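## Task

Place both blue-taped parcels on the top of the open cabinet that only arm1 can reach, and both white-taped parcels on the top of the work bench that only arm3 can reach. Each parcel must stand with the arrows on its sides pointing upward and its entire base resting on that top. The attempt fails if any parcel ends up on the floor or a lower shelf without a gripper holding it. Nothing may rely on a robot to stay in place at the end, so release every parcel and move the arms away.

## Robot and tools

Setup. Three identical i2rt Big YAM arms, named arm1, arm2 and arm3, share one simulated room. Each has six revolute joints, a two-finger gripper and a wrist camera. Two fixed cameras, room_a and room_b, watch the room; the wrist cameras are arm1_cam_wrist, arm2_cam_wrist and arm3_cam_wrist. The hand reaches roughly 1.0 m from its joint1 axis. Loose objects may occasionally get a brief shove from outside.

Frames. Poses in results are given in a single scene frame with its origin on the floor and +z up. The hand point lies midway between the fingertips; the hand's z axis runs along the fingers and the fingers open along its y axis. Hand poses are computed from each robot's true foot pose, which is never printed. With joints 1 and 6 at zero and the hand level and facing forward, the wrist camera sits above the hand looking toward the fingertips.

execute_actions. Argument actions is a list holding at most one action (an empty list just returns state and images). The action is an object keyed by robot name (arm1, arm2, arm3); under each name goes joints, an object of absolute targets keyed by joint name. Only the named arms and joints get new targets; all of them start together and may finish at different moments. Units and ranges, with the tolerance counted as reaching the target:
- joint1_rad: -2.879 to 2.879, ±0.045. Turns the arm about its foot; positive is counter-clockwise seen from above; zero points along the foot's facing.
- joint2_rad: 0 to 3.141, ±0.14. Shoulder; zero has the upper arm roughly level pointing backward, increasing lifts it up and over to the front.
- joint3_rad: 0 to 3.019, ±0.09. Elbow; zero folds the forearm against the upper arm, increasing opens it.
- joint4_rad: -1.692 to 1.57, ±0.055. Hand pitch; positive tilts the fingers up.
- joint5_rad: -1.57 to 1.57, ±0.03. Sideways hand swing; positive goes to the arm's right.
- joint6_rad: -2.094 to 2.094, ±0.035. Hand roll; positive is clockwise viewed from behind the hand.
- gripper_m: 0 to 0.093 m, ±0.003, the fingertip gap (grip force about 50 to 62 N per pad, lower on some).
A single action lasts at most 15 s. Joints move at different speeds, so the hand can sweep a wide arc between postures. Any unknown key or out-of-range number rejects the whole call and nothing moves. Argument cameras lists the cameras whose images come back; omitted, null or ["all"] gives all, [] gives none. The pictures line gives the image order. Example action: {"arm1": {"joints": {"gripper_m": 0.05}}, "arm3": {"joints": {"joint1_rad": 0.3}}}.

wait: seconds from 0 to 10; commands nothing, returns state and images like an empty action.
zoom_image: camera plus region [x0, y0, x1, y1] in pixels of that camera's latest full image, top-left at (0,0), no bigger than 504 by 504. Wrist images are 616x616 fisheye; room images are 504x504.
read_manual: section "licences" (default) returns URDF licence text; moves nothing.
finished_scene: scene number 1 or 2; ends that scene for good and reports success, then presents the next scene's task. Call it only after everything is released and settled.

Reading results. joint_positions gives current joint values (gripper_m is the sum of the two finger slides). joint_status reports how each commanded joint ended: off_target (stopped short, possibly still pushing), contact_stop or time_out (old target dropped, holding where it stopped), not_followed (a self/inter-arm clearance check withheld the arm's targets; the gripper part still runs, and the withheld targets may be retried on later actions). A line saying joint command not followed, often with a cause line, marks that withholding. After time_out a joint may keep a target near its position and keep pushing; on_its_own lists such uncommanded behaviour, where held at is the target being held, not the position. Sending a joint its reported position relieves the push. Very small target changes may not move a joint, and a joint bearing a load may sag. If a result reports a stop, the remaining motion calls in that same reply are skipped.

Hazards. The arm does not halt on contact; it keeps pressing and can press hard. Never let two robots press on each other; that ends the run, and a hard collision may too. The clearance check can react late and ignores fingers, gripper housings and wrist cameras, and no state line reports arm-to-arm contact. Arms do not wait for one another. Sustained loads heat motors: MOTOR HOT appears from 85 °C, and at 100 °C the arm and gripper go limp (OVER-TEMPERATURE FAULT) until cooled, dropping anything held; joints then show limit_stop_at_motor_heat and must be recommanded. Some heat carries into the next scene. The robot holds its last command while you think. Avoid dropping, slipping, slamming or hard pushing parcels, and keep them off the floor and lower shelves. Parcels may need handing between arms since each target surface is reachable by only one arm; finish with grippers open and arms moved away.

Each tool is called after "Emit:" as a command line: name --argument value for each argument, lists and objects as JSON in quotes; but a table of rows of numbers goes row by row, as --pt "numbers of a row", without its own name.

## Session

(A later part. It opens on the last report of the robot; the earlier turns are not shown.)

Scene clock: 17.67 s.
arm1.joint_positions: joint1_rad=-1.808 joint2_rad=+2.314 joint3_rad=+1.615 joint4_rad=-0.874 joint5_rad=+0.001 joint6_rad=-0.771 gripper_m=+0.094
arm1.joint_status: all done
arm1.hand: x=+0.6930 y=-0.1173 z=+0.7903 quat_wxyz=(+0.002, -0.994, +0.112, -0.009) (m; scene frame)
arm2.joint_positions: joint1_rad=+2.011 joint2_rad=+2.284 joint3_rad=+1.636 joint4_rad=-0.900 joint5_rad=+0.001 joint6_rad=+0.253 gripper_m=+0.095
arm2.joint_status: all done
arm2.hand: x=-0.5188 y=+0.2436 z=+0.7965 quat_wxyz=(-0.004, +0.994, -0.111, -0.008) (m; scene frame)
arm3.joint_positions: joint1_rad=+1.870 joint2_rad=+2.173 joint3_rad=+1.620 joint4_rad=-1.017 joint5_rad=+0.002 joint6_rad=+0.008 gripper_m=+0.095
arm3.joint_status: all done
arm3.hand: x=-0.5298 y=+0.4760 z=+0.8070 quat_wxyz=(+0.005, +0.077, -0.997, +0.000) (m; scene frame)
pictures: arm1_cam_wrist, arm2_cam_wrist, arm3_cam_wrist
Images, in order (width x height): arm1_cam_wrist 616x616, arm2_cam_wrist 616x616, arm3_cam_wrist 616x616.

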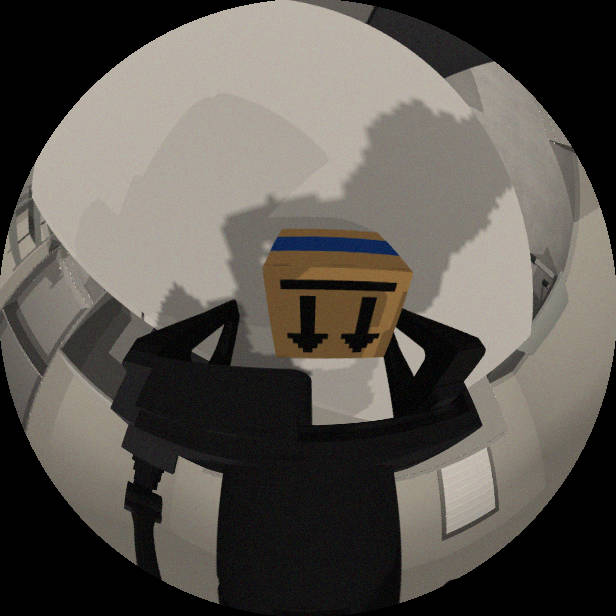

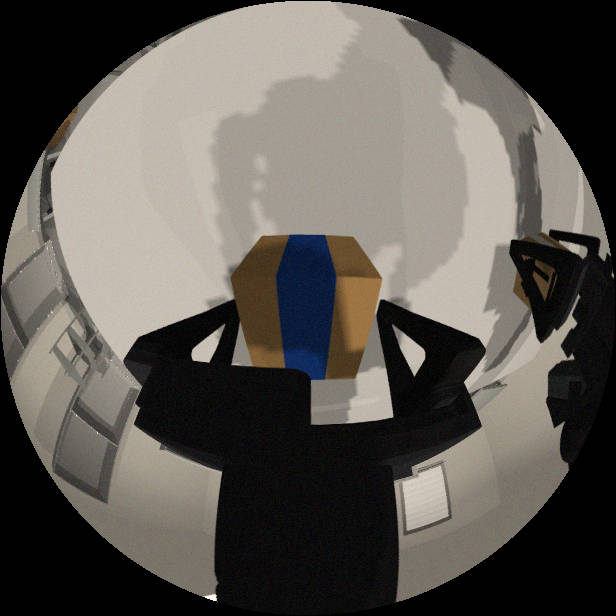

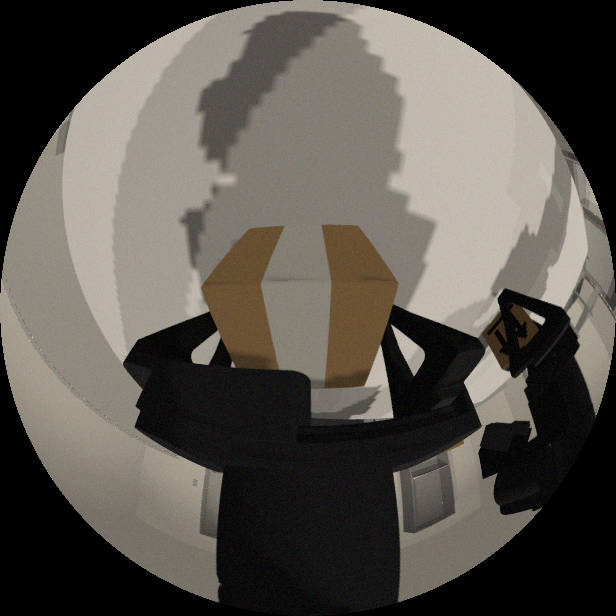

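Emit:
execute_actions --actions '[{"arm1":{"joints":{"joint1_rad":-1.83}},"arm3":{"joints":{"joint4_rad":-0.96,"joint3_rad":1.68}},"arm2":{"joints":{"gripper_m":0.03}}}]' --cameras '[]'

Emit:
execute_actions --actions '[{"arm1":{"joints":{"gripper_m":0.03}},"arm3":{"joints":{"gripper_m":0.03}},"arm2":{"joints":{"joint2_rad":1.9}}}]' --cameras '["arm1_cam_wrist","arm2_cam_wrist","arm3_cam_wrist"]'

Scene clock: 20.13 s.
arm1.joint_positions: joint1_rad=-1.826 joint2_rad=+2.314 joint3_rad=+1.615 joint4_rad=-0.874 joint5_rad=+0.001 joint6_rad=-0.771 gripper_m=+0.094
arm1.joint_status: all done
arm1.hand: x=+0.7024 y=-0.1114 z=+0.7904 quat_wxyz=(+0.002, -0.993, +0.120, -0.009) (m; scene frame)
arm2.joint_positions: joint1_rad=+2.011 joint2_rad=+2.284 joint3_rad=+1.636 joint4_rad=-0.900 joint5_rad=+0.001 joint6_rad=+0.253 gripper_m=+0.049
arm2.joint_status: gripper_m off_target (ended at +0.049, target +0.030)
arm2.hand: x=-0.5187 y=+0.2436 z=+0.7963 quat_wxyz=(-0.004, +0.994, -0.111, -0.007) (m; scene frame)
arm3.joint_positions: joint1_rad=+1.870 joint2_rad=+2.173 joint3_rad=+1.630 joint4_rad=-0.978 joint5_rad=+0.002 joint6_rad=+0.008 gripper_m=+0.095
arm3.joint_status: all done
arm3.hand: x=-0.5162 y=+0.4782 z=+0.8101 quat_wxyz=(-0.020, +0.077, -0.997, -0.002) (m; scene frame)
pictures: none
No camera images: the call's "cameras" was empty. Leave "cameras" out to get every camera's image.

Scene clock: 21.67 s.
arm1.joint_positions: joint1_rad=-1.826 joint2_rad=+2.314 joint3_rad=+1.615 joint4_rad=-0.874 joint5_rad=+0.001 joint6_rad=-0.772 gripper_m=+0.054
arm1.joint_status: gripper_m off_target (ended at +0.054, target +0.030)
arm1.hand: x=+0.7024 y=-0.1114 z=+0.7904 quat_wxyz=(+0.002, -0.993, +0.120, -0.009) (m; scene frame)
arm2.joint_positions: joint1_rad=+2.011 joint2_rad=+1.916 joint3_rad=+1.624 joint4_rad=-0.900 joint5_rad=+0.001 joint6_rad=+0.253 gripper_m=+0.049
arm2.joint_status: all done
arm2.hand: x=-0.5601 y=+0.2401 z=+1.0254 quat_wxyz=(+0.021, +0.977, -0.108, -0.183) (m; scene frame)
arm3.joint_positions: joint1_rad=+1.870 joint2_rad=+2.173 joint3_rad=+1.630 joint4_rad=-0.978 joint5_rad=+0.001 joint6_rad=+0.008 gripper_m=+0.057
arm3.joint_status: gripper_m off_target (ended at +0.057, target +0.030)
arm3.hand: x=-0.5161 y=+0.4784 z=+0.8101 quat_wxyz=(-0.020, +0.077, -0.997, -0.003) (m; scene frame)
pictures: arm1_cam_wrist, arm2_cam_wrist, arm3_cam_wrist
Images, in order (width x height): arm1_cam_wrist 616x616, arm2_cam_wrist 616x616, arm3_cam_wrist 616x616.

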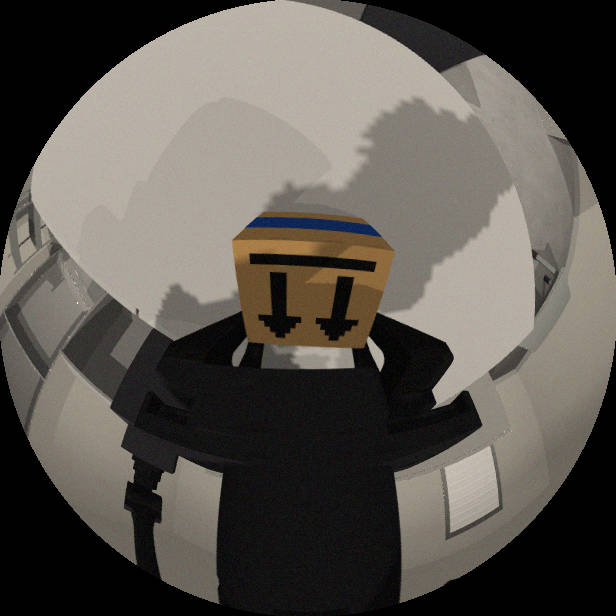

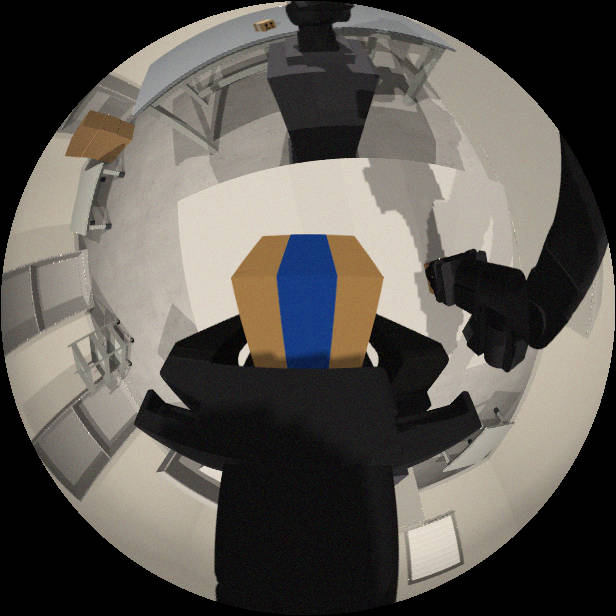

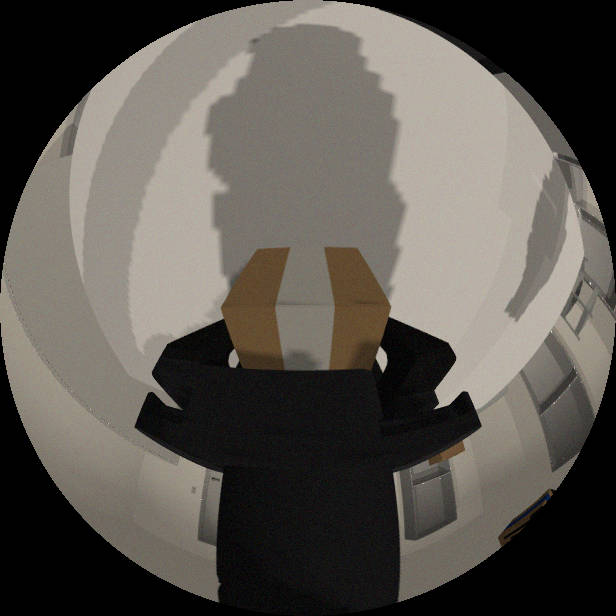

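Emit:
execute_actions --actions '[{"arm1":{"joints":{"joint2_rad":2.24}},"arm3":{"joints":{"joint2_rad":1.85}},"arm2":{"joints":{"joint2_rad":1.1,"joint3_rad":1.2,"joint4_rad":-1.5}}}]' --cameras '[]'

Emit:
execute_actions --actions '[{"arm1":{"joints":{"joint6_rad":1.57,"joint1_rad":-1.85}},"arm3":{"joints":{"joint1_rad":-0.95,"joint2_rad":1.6,"joint3_rad":1.2,"joint4_rad":0.3}},"arm2":{"joints":{"joint1_rad":-2.08,"joint6_rad":0}}}]'

Scene clock: 24.00 s.
arm1.joint_positions: joint1_rad=-1.826 joint2_rad=+2.267 joint3_rad=+1.615 joint4_rad=-0.874 joint5_rad=+0.001 joint6_rad=-0.772 gripper_m=+0.054
arm1.joint_status: all done
arm1.hand: x=+0.6958 y=-0.1016 z=+0.8192 quat_wxyz=(+0.020, -0.993, +0.120, +0.006) (m; scene frame)
arm2.joint_positions: joint1_rad=+2.011 joint2_rad=+1.100 joint3_rad=+1.190 joint4_rad=-1.490 joint5_rad=+0.001 joint6_rad=+0.253 gripper_m=+0.049
arm2.joint_status: all done
arm2.hand: x=-0.2239 y=+0.2487 z=+1.1940 quat_wxyz=(+0.006, +0.991, -0.110, -0.081) (m; scene frame)
arm3.joint_positions: joint1_rad=+1.870 joint2_rad=+1.859 joint3_rad=+1.654 joint4_rad=-0.978 joint5_rad=+0.001 joint6_rad=+0.008 gripper_m=+0.057
arm3.joint_status: all done
arm3.hand: x=-0.4843 y=+0.4829 z=+1.0175 quat_wxyz=(-0.187, +0.075, -0.979, -0.017) (m; scene frame)
pictures: none
No camera images: the call's "cameras" was empty. Leave "cameras" out to get every camera's image.

Scene clock: 27.03 s.
arm1.joint_positions: joint1_rad=-1.847 joint2_rad=+2.267 joint3_rad=+1.615 joint4_rad=-0.874 joint5_rad=+0.001 joint6_rad=+1.561 gripper_m=+0.054
arm1.joint_status: all done
arm1.hand: x=+0.7069 y=-0.0948 z=+0.8194 quat_wxyz=(+0.003, -0.270, +0.963, +0.021) (m; scene frame)
arm2.joint_positions: joint1_rad=-2.080 joint2_rad=+1.106 joint3_rad=+1.190 joint4_rad=-1.490 joint5_rad=+0.001 joint6_rad=+0.008 gripper_m=+0.049
arm2.joint_status: all done
arm2.hand: x=+0.3104 y=-0.0075 z=+1.1939 quat_wxyz=(-0.075, -0.446, -0.891, +0.031) (m; scene frame)
arm3.joint_positions: joint1_rad=-0.958 joint2_rad=+1.624 joint3_rad=+1.198 joint4_rad=+0.265 joint5_rad=+0.002 joint6_rad=+0.007 gripper_m=+0.057
arm3.joint_status: all done
arm3.hand: x=-1.7584 y=+0.0561 z=+1.1694 quat_wxyz=(-0.153, -0.738, -0.178, +0.633) (m; scene frame)
pictures: arm1_cam_wrist, arm2_cam_wrist, arm3_cam_wrist, room_a, room_b
Images, in order (width x height): arm1_cam_wrist 616x616, arm2_cam_wrist 616x616, arm3_cam_wrist 616x616, room_a 504x504, room_b 504x504.

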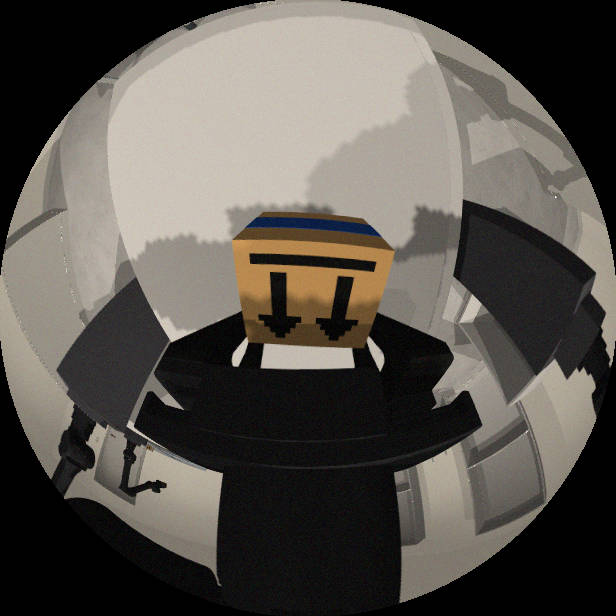

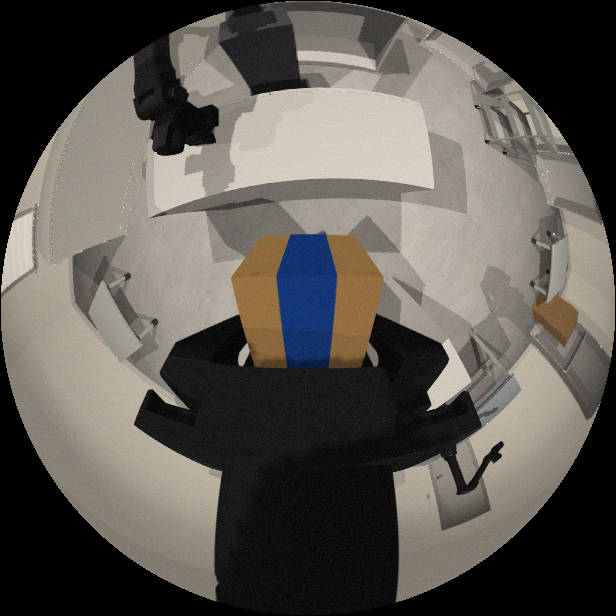

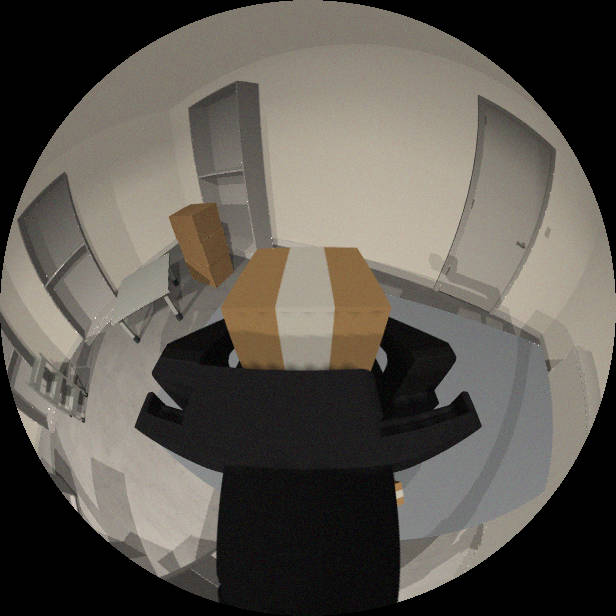

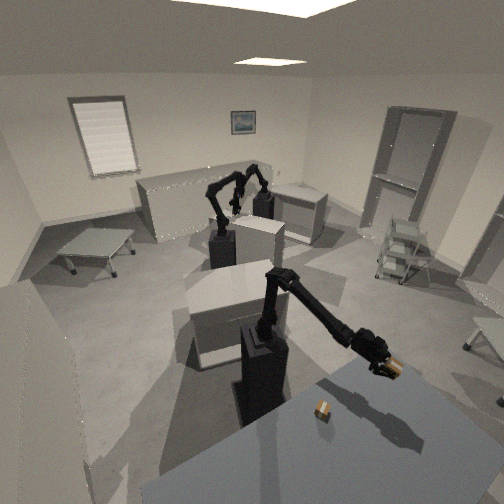

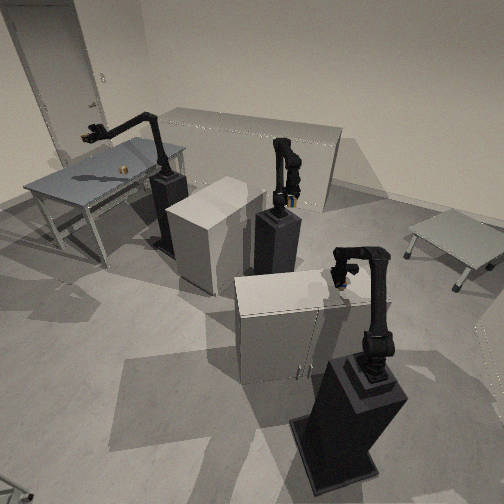

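Emit:
execute_actions --actions '[{"arm1":{"joints":{"joint2_rad":2.31}},"arm3":{"joints":{"joint2_rad":2.16,"joint3_rad":0.92,"joint4_rad":1.22}},"arm2":{"joints":{"joint1_rad":-2.14,"joint2_rad":2.22,"joint3_rad":1.75,"joint4_rad":-1.02}}}]'

Scene clock: 29.43 s.
arm1.joint_positions: joint1_rad=-1.847 joint2_rad=+2.312 joint3_rad=+1.615 joint4_rad=-0.874 joint5_rad=+0.001 joint6_rad=+1.561 gripper_m=+0.054
arm1.joint_status: all done
arm1.hand: x=+0.7129 y=-0.1041 z=+0.7920 quat_wxyz=(+0.008, -0.270, +0.963, +0.000) (m; scene frame)
arm2.joint_positions: joint1_rad=-2.140 joint2_rad=+2.232 joint3_rad=+1.714 joint4_rad=-1.026 joint5_rad=+0.001 joint6_rad=+0.008 gripper_m=+0.049
arm2.joint_status: all done
arm2.hand: x=+0.4713 y=-0.2756 z=+0.8562 quat_wxyz=(-0.013, -0.474, -0.881, +0.000) (m; scene frame)
arm3.joint_positions: joint1_rad=-0.958 joint2_rad=+2.188 joint3_rad=+0.898 joint4_rad=+1.184 joint5_rad=+0.002 joint6_rad=+0.007 gripper_m=+0.057
arm3.joint_status: all done
arm3.hand: x=-1.7141 y=+0.0811 z=+0.8680 quat_wxyz=(-0.158, -0.720, -0.174, +0.653) (m; scene frame)
pictures: arm1_cam_wrist, arm2_cam_wrist, arm3_cam_wrist, room_a, room_b
Images, in order (width x height): arm1_cam_wrist 616x616, arm2_cam_wrist 616x616, arm3_cam_wrist 616x616, room_a 504x504, room_b 504x504.

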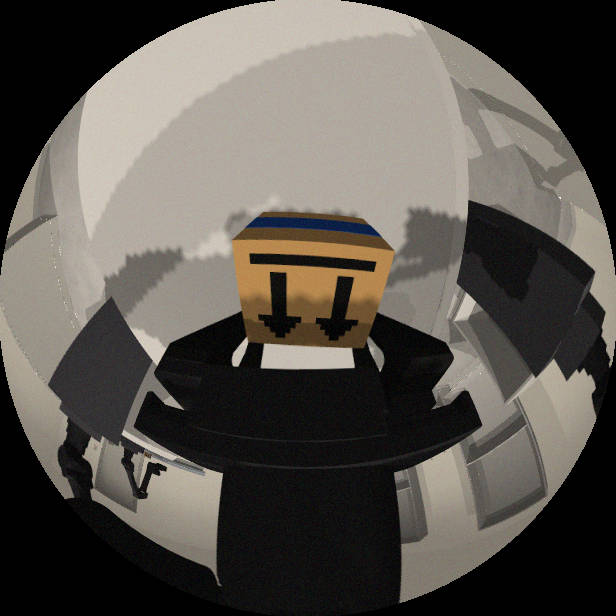

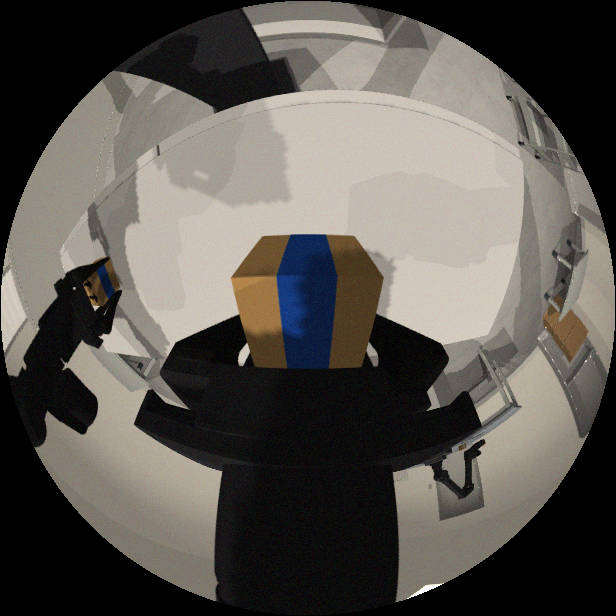

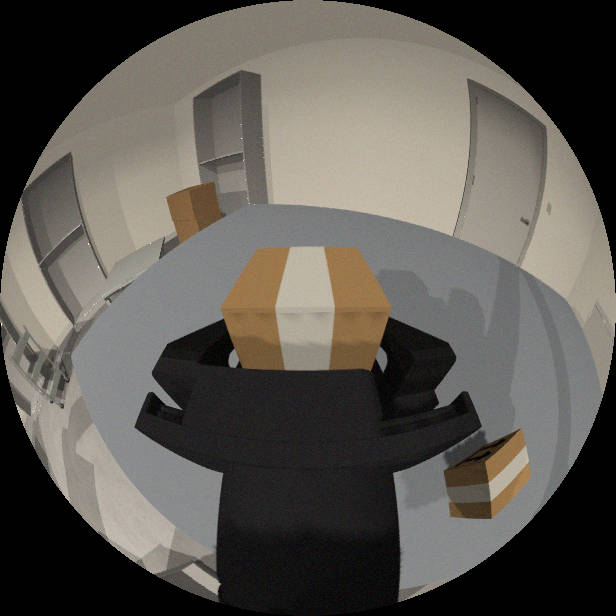

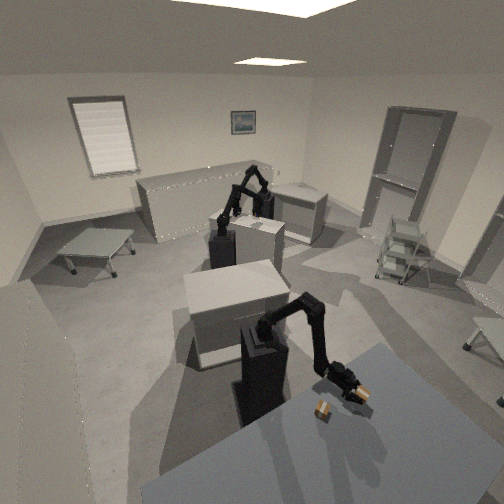

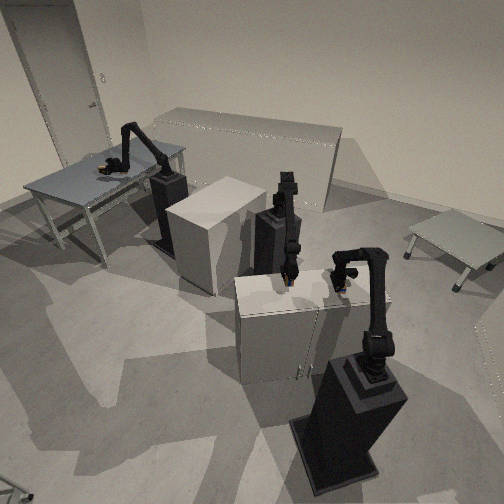

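Emit:
execute_actions --actions '[{"arm1":{"joints":{"gripper_m":0.093}},"arm3":{"joints":{"joint2_rad":2.28,"joint3_rad":0.96,"joint4_rad":1.3}},"arm2":{"joints":{"joint2_rad":2.31,"joint4_rad":-0.94}}}]' --cameras '["room_a","room_b"]'

Emit:
zoom_image --camera "room_b" --region '[260,240,380,320]'

Emit:
zoom_image --camera "room_a" --region '[290,340,400,440]'

Emit:
execute_actions --actions '[{"arm1":{"joints":{"joint2_rad":2.17,"joint3_rad":1.65,"joint4_rad":-1.0}},"arm2":{"joints":{"joint2_rad":2.335}}}]' --cameras '["arm1_cam_wrist","arm2_cam_wrist","arm3_cam_wrist"]'

Scene clock: 30.80 s.
arm1.joint_positions: joint1_rad=-1.847 joint2_rad=+2.312 joint3_rad=+1.615 joint4_rad=-0.874 joint5_rad=+0.001 joint6_rad=+1.562 gripper_m=+0.093
arm1.joint_status: all done
arm1.hand: x=+0.7129 y=-0.1041 z=+0.7920 quat_wxyz=(+0.008, -0.270, +0.963, +0.000) (m; scene frame)
arm2.joint_positions: joint1_rad=-2.140 joint2_rad=+2.330 joint3_rad=+1.716 joint4_rad=-0.953 joint5_rad=+0.001 joint6_rad=+0.008 gripper_m=+0.049
arm2.joint_status: all done
arm2.hand: x=+0.4709 y=-0.2736 z=+0.7958 quat_wxyz=(-0.003, -0.474, -0.881, -0.005) (m; scene frame)
arm3.joint_positions: joint1_rad=-0.958 joint2_rad=+2.293 joint3_rad=+0.941 joint4_rad=+1.266 joint5_rad=+0.002 joint6_rad=+0.007 gripper_m=+0.057
arm3.joint_status: all done
arm3.hand: x=-1.7183 y=+0.0791 z=+0.8369 quat_wxyz=(-0.160, -0.713, -0.172, +0.660) (m; scene frame)
pictures: room_a, room_b
Images, in order (width x height): room_a 504x504, room_b 504x504.

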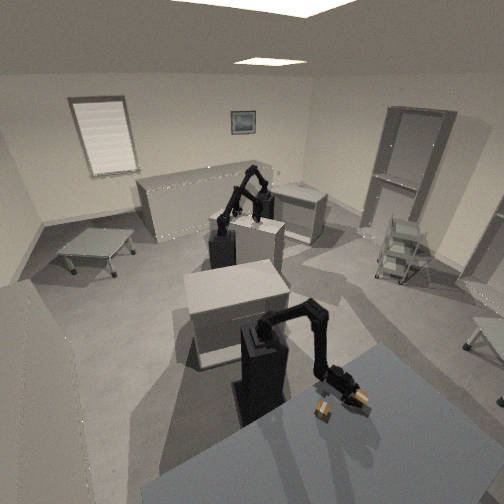

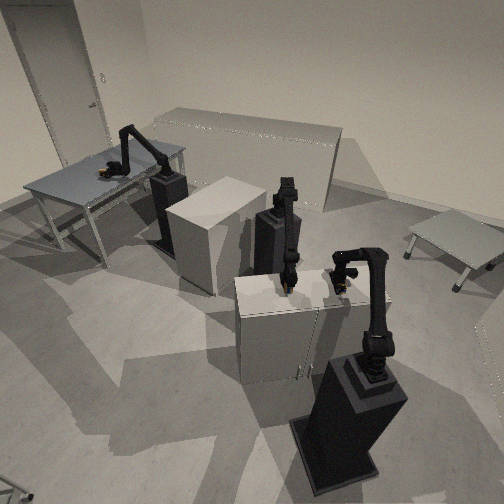

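Region (260, 240, 380, 320) of room_b's 504x504 image, scaled by 4.200, with more detail than that image has.

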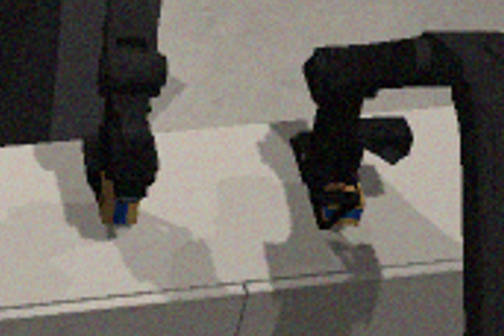

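Region (290, 340, 400, 440) of room_a's 504x504 image, scaled by 4.582, with more detail than that image has; it fills the top 458 rows of this view, and the rest is white.

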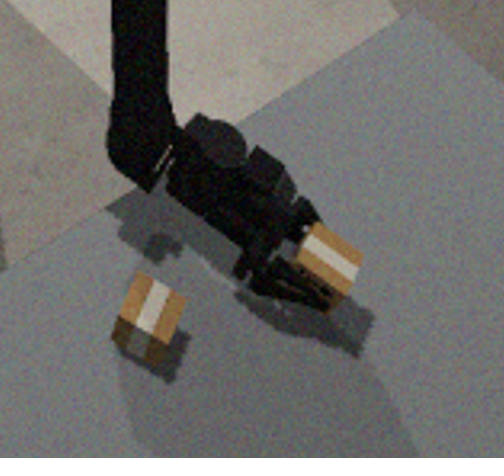

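Scene clock: 31.83 s.
arm1.joint_positions: joint1_rad=-1.847 joint2_rad=+2.168 joint3_rad=+1.620 joint4_rad=-0.988 joint5_rad=+0.001 joint6_rad=+1.562 gripper_m=+0.093
arm1.joint_status: all done
arm1.hand: x=+0.7091 y=-0.1003 z=+0.8796 quat_wxyz=(+0.004, -0.270, +0.963, +0.016) (m; scene frame)
arm2.joint_positions: joint1_rad=-2.140 joint2_rad=+2.330 joint3_rad=+1.716 joint4_rad=-0.953 joint5_rad=+0.001 joint6_rad=+0.008 gripper_m=+0.049
arm2.joint_status: all done
arm2.hand: x=+0.4709 y=-0.2736 z=+0.7958 quat_wxyz=(-0.003, -0.474, -0.881, -0.005) (m; scene frame)
arm3.joint_positions: joint1_rad=-0.958 joint2_rad=+2.293 joint3_rad=+0.941 joint4_rad=+1.266 joint5_rad=+0.002 joint6_rad=+0.007 gripper_m=+0.057
arm3.joint_status: not commanded
arm3.hand: x=-1.7183 y=+0.0791 z=+0.8369 quat_wxyz=(-0.160, -0.713, -0.172, +0.660) (m; scene frame)
pictures: arm1_cam_wrist, arm2_cam_wrist, arm3_cam_wrist
Images, in order (width x height): arm1_cam_wrist 616x616, arm2_cam_wrist 616x616, arm3_cam_wrist 616x616.

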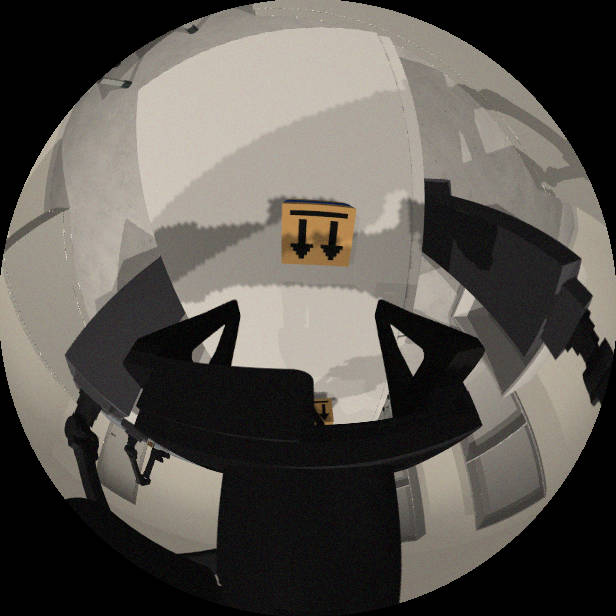

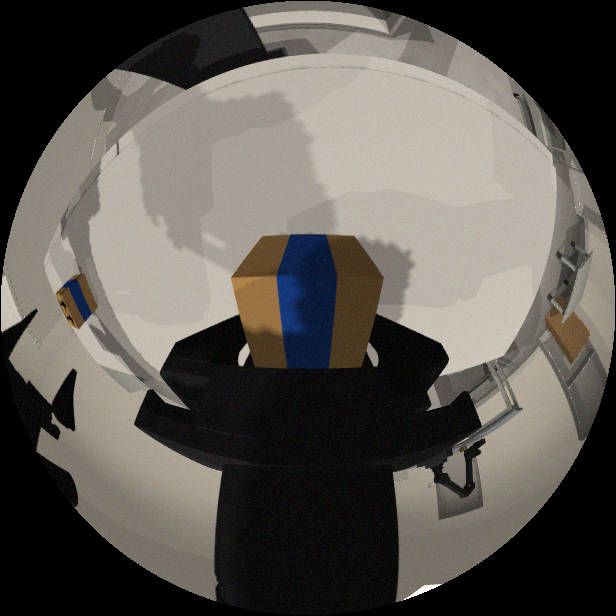

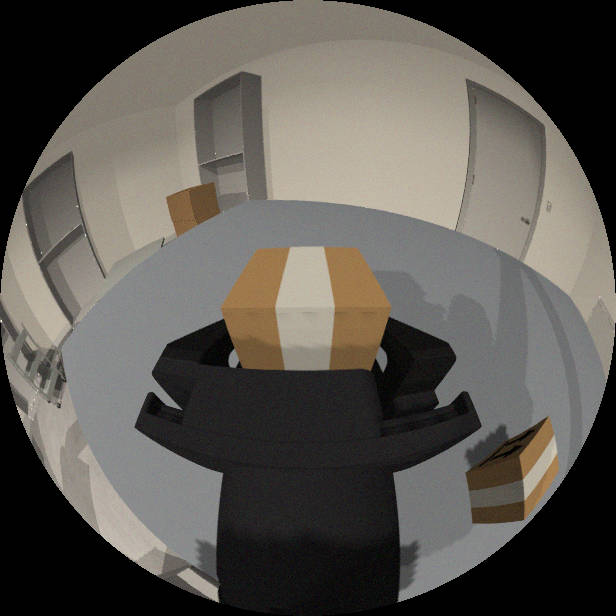

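Emit:
execute_actions --actions '[{"arm1":{"joints":{"joint6_rad":-1.54}},"arm3":{"joints":{"joint2_rad":2.35,"joint3_rad":0.97,"joint4_rad":1.32}},"arm2":{"joints":{"joint2_rad":2.365}}}]' --cameras '["room_a"]'

Emit:
zoom_image --camera "room_a" --region '[290,340,400,440]'

Emit:
execute_actions --actions '[{"arm1":{"joints":{"joint2_rad":2.295,"joint3_rad":1.62,"joint4_rad":-0.865}}}]' --cameras '["arm1_cam_wrist","arm2_cam_wrist","room_b"]'

Scene clock: 34.90 s.
arm1.joint_positions: joint1_rad=-1.847 joint2_rad=+2.168 joint3_rad=+1.620 joint4_rad=-0.988 joint5_rad=+0.001 joint6_rad=-1.531 gripper_m=+0.093
arm1.joint_status: all done
arm1.hand: x=+0.7091 y=-0.1003 z=+0.8796 quat_wxyz=(+0.016, -0.969, -0.246, -0.003) (m; scene frame)
arm2.joint_positions: joint1_rad=-2.140 joint2_rad=+2.357 joint3_rad=+1.718 joint4_rad=-0.951 joint5_rad=+0.002 joint6_rad=+0.007 gripper_m=+0.049
arm2.joint_status: all done
arm2.hand: x=+0.4681 y=-0.2693 z=+0.7799 quat_wxyz=(+0.007, -0.473, -0.881, -0.010) (m; scene frame)
arm3.joint_positions: joint1_rad=-0.957 joint2_rad=+2.356 joint3_rad=+0.947 joint4_rad=+1.291 joint5_rad=+0.001 joint6_rad=+0.003 gripper_m=+0.057
arm3.joint_status: all done
arm3.hand: x=-1.7117 y=+0.0824 z=+0.8058 quat_wxyz=(-0.156, -0.723, -0.176, +0.649) (m; scene frame)
pictures: room_a
Images, in order (width x height): room_a 504x504.

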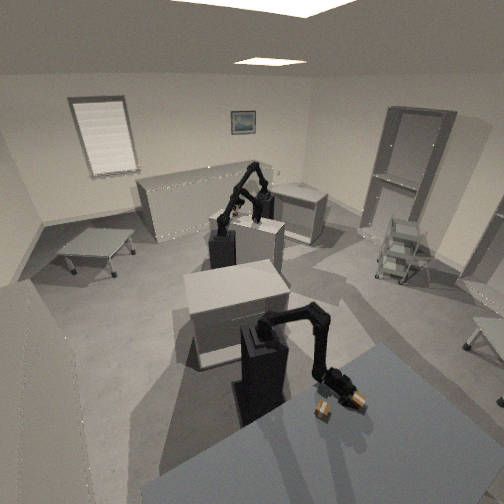

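Region (290, 340, 400, 440) of room_a's 504x504 image, scaled by 4.582, with more detail than that image has; it fills the top 458 rows of this view, and the rest is white.

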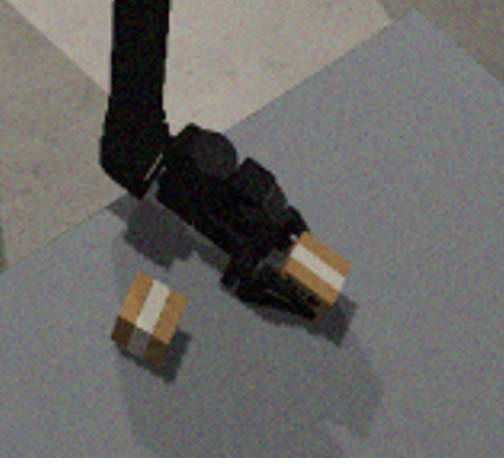

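Scene clock: 35.90 s.
arm1.joint_positions: joint1_rad=-1.847 joint2_rad=+2.316 joint3_rad=+1.604 joint4_rad=-0.878 joint5_rad=+0.001 joint6_rad=-1.532 gripper_m=+0.093
arm1.joint_status: all done
arm1.hand: x=+0.7170 y=-0.1107 z=+0.7865 quat_wxyz=(-0.010, -0.969, -0.246, -0.011) (m; scene frame)
arm2.joint_positions: joint1_rad=-2.140 joint2_rad=+2.357 joint3_rad=+1.718 joint4_rad=-0.951 joint5_rad=+0.002 joint6_rad=+0.007 gripper_m=+0.049
arm2.joint_status: not commanded
arm2.hand: x=+0.4681 y=-0.2693 z=+0.7799 quat_wxyz=(+0.007, -0.473, -0.881, -0.010) (m; scene frame)
arm3.joint_positions: joint1_rad=-0.957 joint2_rad=+2.356 joint3_rad=+0.947 joint4_rad=+1.291 joint5_rad=+0.001 joint6_rad=+0.003 gripper_m=+0.057
arm3.joint_status: not commanded
arm3.hand: x=-1.7117 y=+0.0824 z=+0.8058 quat_wxyz=(-0.156, -0.723, -0.176, +0.649) (m; scene frame)
pictures: arm1_cam_wrist, arm2_cam_wrist, room_b
Images, in order (width x height): arm1_cam_wrist 616x616, arm2_cam_wrist 616x616, room_b 504x504.

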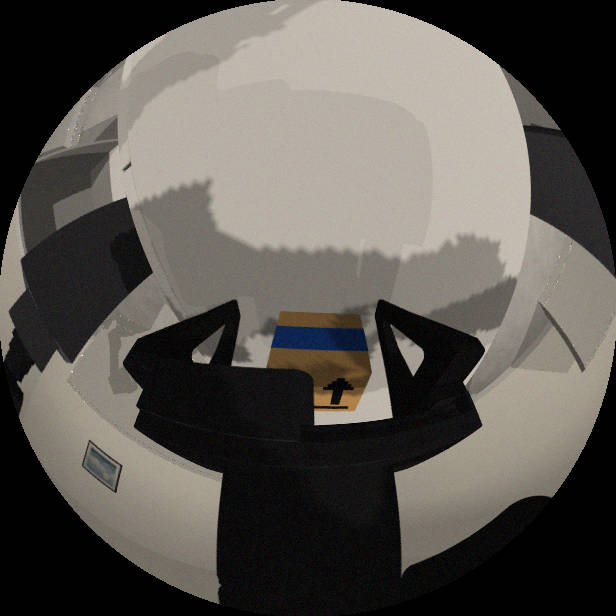

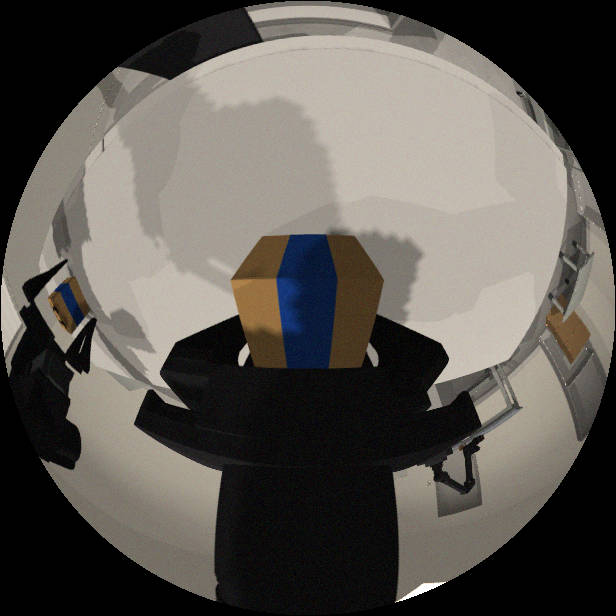

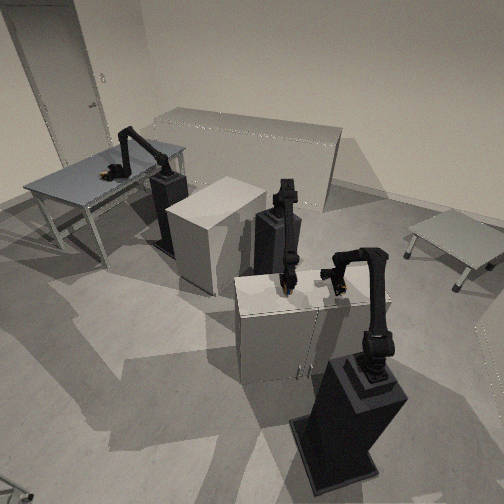

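Emit:
execute_actions --actions '[{"arm1":{"joints":{"joint1_rad":-1.895,"joint4_rad":-0.84}},"arm3":{"joints":{"gripper_m":0.093}},"arm2":{"joints":{"gripper_m":0.093}}}]' --cameras '["arm1_cam_wrist","arm2_cam_wrist","arm3_cam_wrist"]'

Scene clock: 36.93 s.
arm1.joint_positions: joint1_rad=-1.900 joint2_rad=+2.316 joint3_rad=+1.604 joint4_rad=-0.854 joint5_rad=+0.001 joint6_rad=-1.532 gripper_m=+0.093
arm1.joint_status: all done
arm1.hand: x=+0.7428 y=-0.0895 z=+0.7869 quat_wxyz=(+0.002, -0.975, -0.221, -0.008) (m; scene frame)
arm2.joint_positions: joint1_rad=-2.140 joint2_rad=+2.357 joint3_rad=+1.718 joint4_rad=-0.951 joint5_rad=+0.002 joint6_rad=+0.007 gripper_m=+0.093
arm2.joint_status: all done
arm2.hand: x=+0.4681 y=-0.2692 z=+0.7796 quat_wxyz=(+0.008, -0.473, -0.881, -0.010) (m; scene frame)
arm3.joint_positions: joint1_rad=-0.957 joint2_rad=+2.356 joint3_rad=+0.947 joint4_rad=+1.291 joint5_rad=+0.001 joint6_rad=+0.003 gripper_m=+0.093
arm3.joint_status: all done
arm3.hand: x=-1.7117 y=+0.0824 z=+0.8058 quat_wxyz=(-0.156, -0.723, -0.176, +0.649) (m; scene frame)
pictures: arm1_cam_wrist, arm2_cam_wrist, arm3_cam_wrist
Images, in order (width x height): arm1_cam_wrist 616x616, arm2_cam_wrist 616x616, arm3_cam_wrist 616x616.

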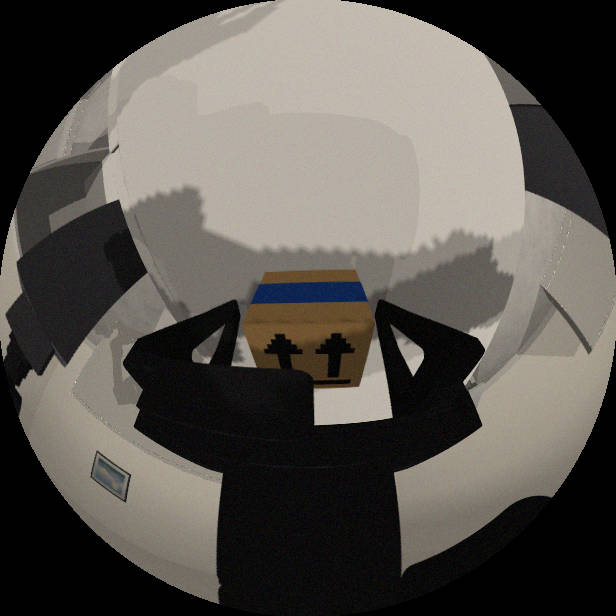

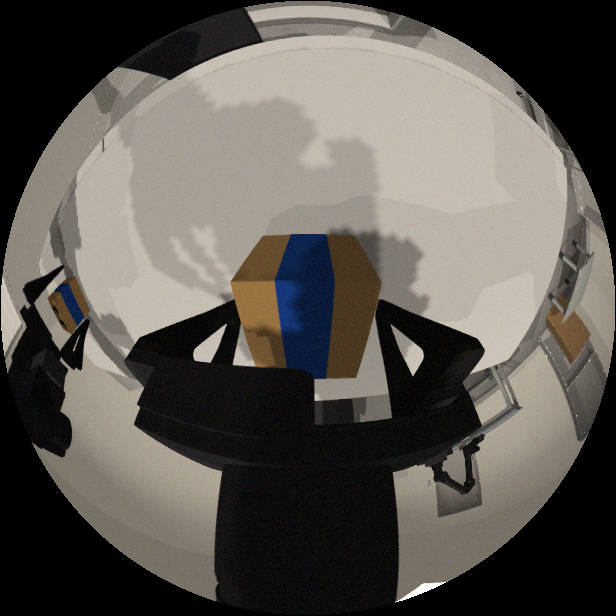

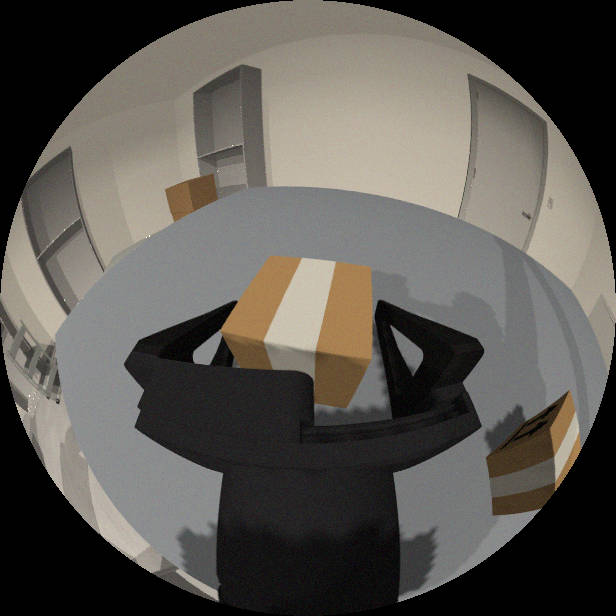

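Emit:
execute_actions --actions '[{"arm1":{"joints":{"gripper_m":0.03}},"arm3":{"joints":{"joint2_rad":1.9,"joint3_rad":1.2}},"arm2":{"joints":{"joint2_rad":2.0}}}]' --cameras '["arm1_cam_wrist"]'

Emit:
execute_actions --actions '[{"arm1":{"joints":{"joint2_rad":1.6,"joint3_rad":1.5}},"arm3":{"joints":{"joint3_rad":1.87,"joint4_rad":-1.21,"joint6_rad":0.15}},"arm2":{"joints":{"joint2_rad":0.8,"joint3_rad":1.0,"joint4_rad":-1.5}}}]' --cameras '["arm1_cam_wrist"]'

Emit:
execute_actions --actions '[{"arm1":{"joints":{"joint1_rad":1.05,"joint3_rad":1.2,"joint4_rad":0.3,"joint6_rad":0}},"arm3":{"joints":{"joint2_rad":2.17}}}]'

Scene clock: 38.97 s.
arm1.joint_positions: joint1_rad=-1.900 joint2_rad=+2.316 joint3_rad=+1.604 joint4_rad=-0.853 joint5_rad=+0.000 joint6_rad=-1.532 gripper_m=+0.055
arm1.joint_status: gripper_m off_target (ended at +0.055, target +0.030)
arm1.hand: x=+0.7426 y=-0.0894 z=+0.7869 quat_wxyz=(+0.003, -0.975, -0.221, -0.008) (m; scene frame)
arm2.joint_positions: joint1_rad=-2.140 joint2_rad=+2.013 joint3_rad=+1.735 joint4_rad=-0.949 joint5_rad=+0.002 joint6_rad=+0.007 gripper_m=+0.093
arm2.joint_status: all done
arm2.hand: x=+0.4972 y=-0.3177 z=+1.0106 quat_wxyz=(-0.152, -0.468, -0.867, +0.074) (m; scene frame)
arm3.joint_positions: joint1_rad=-0.957 joint2_rad=+1.905 joint3_rad=+1.188 joint4_rad=+1.312 joint5_rad=+0.001 joint6_rad=+0.003 gripper_m=+0.093
arm3.joint_status: all done
arm3.hand: x=-1.7592 y=+0.0549 z=+1.2145 quat_wxyz=(-0.209, -0.451, -0.111, +0.861) (m; scene frame)
pictures: arm1_cam_wrist
Images, in order (width x height): arm1_cam_wrist 616x616.

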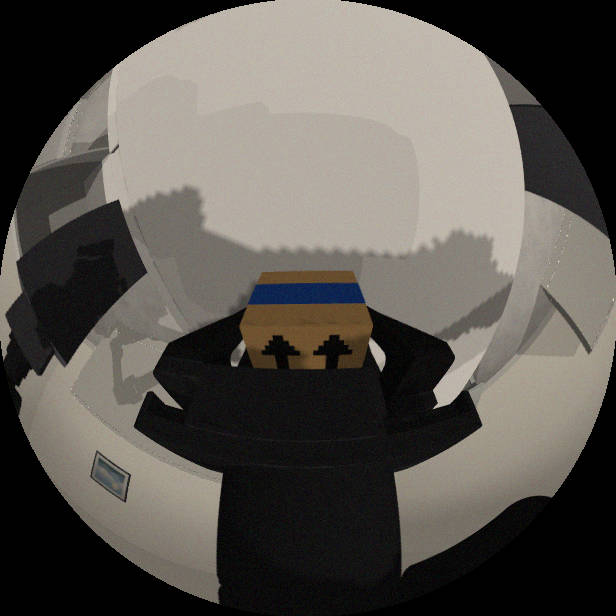

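Scene clock: 41.20 s.
arm1.joint_positions: joint1_rad=-1.900 joint2_rad=+1.611 joint3_rad=+1.483 joint4_rad=-0.848 joint5_rad=+0.000 joint6_rad=-1.532 gripper_m=+0.055
arm1.joint_status: all done
arm1.hand: x=+0.7352 y=-0.0884 z=+1.1734 quat_wxyz=(+0.283, -0.933, -0.213, +0.068) (m; scene frame)
arm2.joint_positions: joint1_rad=-2.140 joint2_rad=+0.795 joint3_rad=+0.994 joint4_rad=-1.492 joint5_rad=+0.002 joint6_rad=+0.007 gripper_m=+0.093
arm2.joint_status: all done
arm2.hand: x=+0.2458 y=+0.0527 z=+1.1927 quat_wxyz=(-0.124, -0.470, -0.872, +0.059) (m; scene frame)
arm3.joint_positions: joint1_rad=-0.957 joint2_rad=+1.903 joint3_rad=+1.826 joint4_rad=-1.194 joint5_rad=+0.001 joint6_rad=+0.140 gripper_m=+0.093
arm3.joint_status: all done
arm3.hand: x=-1.7261 y=+0.0731 z=+1.0634 quat_wxyz=(-0.043, -0.974, -0.166, +0.148) (m; scene frame)
pictures: arm1_cam_wrist
Images, in order (width x height): arm1_cam_wrist 616x616.

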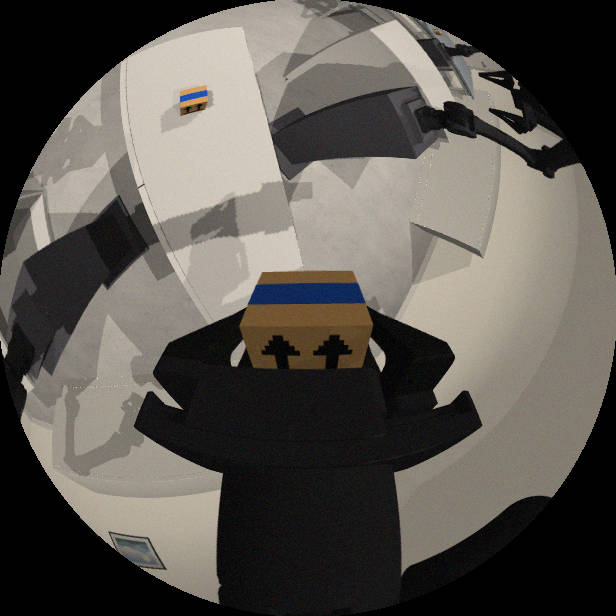

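Scene clock: 43.80 s.
arm1.joint_positions: joint1_rad=+1.057 joint2_rad=+1.623 joint3_rad=+1.183 joint4_rad=+0.271 joint5_rad=-0.002 joint6_rad=-0.009 gripper_m=+0.055
arm1.joint_status: all done
arm1.hand: x=+1.2288 y=-1.3055 z=+1.2240 quat_wxyz=(-0.522, -0.455, -0.614, +0.380) (m; scene frame)
arm2.joint_positions: joint1_rad=-2.140 joint2_rad=+0.795 joint3_rad=+0.994 joint4_rad=-1.492 joint5_rad=+0.002 joint6_rad=+0.007 gripper_m=+0.093
arm2.joint_status: not commanded
arm2.hand: x=+0.2458 y=+0.0527 z=+1.1927 quat_wxyz=(-0.124, -0.470, -0.872, +0.059) (m; scene frame)
arm3.joint_positions: joint1_rad=-0.957 joint2_rad=+2.196 joint3_rad=+1.839 joint4_rad=-1.196 joint5_rad=+0.001 joint6_rad=+0.140 gripper_m=+0.093
arm3.joint_status: all done
arm3.hand: x=-1.7261 y=+0.0745 z=+0.8798 quat_wxyz=(+0.000, -0.986, -0.167, +0.014) (m; scene frame)
pictures: arm1_cam_wrist, arm2_cam_wrist, arm3_cam_wrist, room_a, room_b
Images, in order (width x height): arm1_cam_wrist 616x616, arm2_cam_wrist 616x616, arm3_cam_wrist 616x616, room_a 504x504, room_b 504x504.

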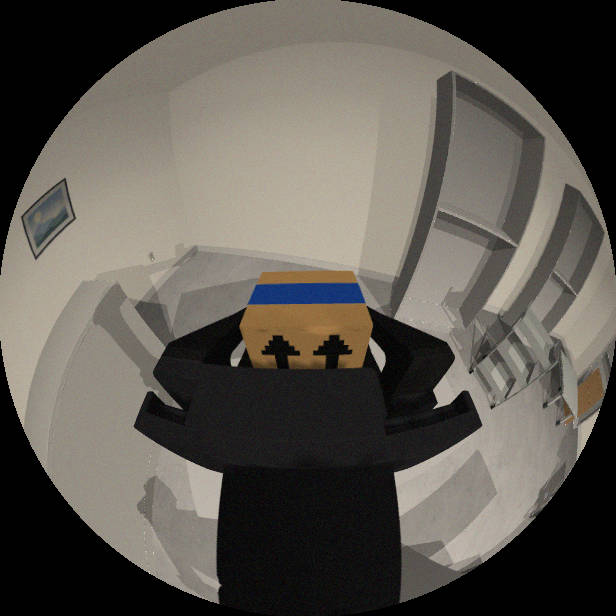

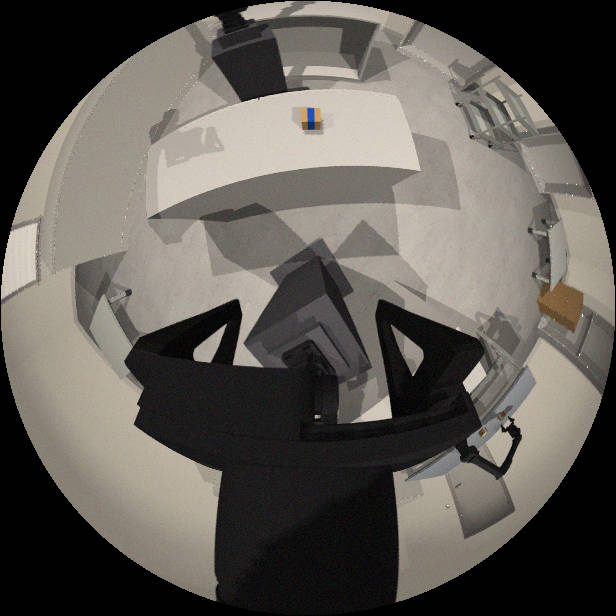

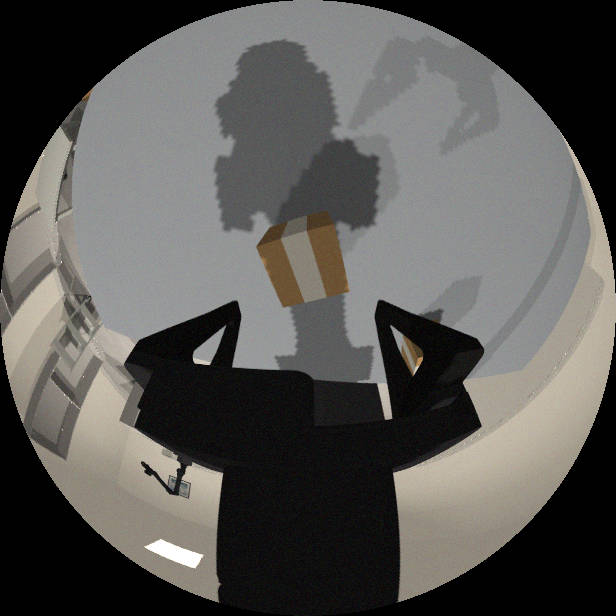

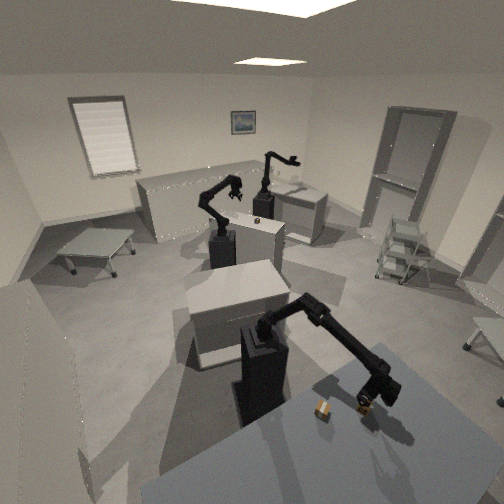

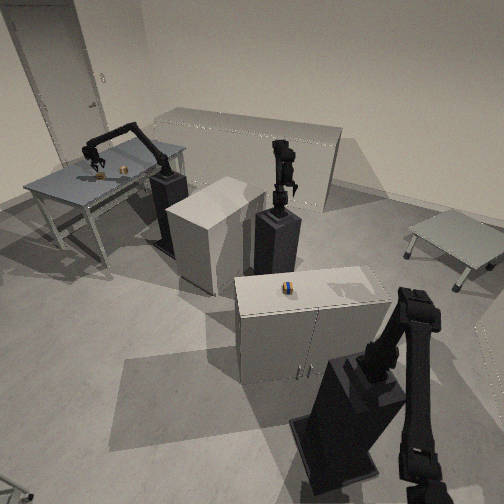

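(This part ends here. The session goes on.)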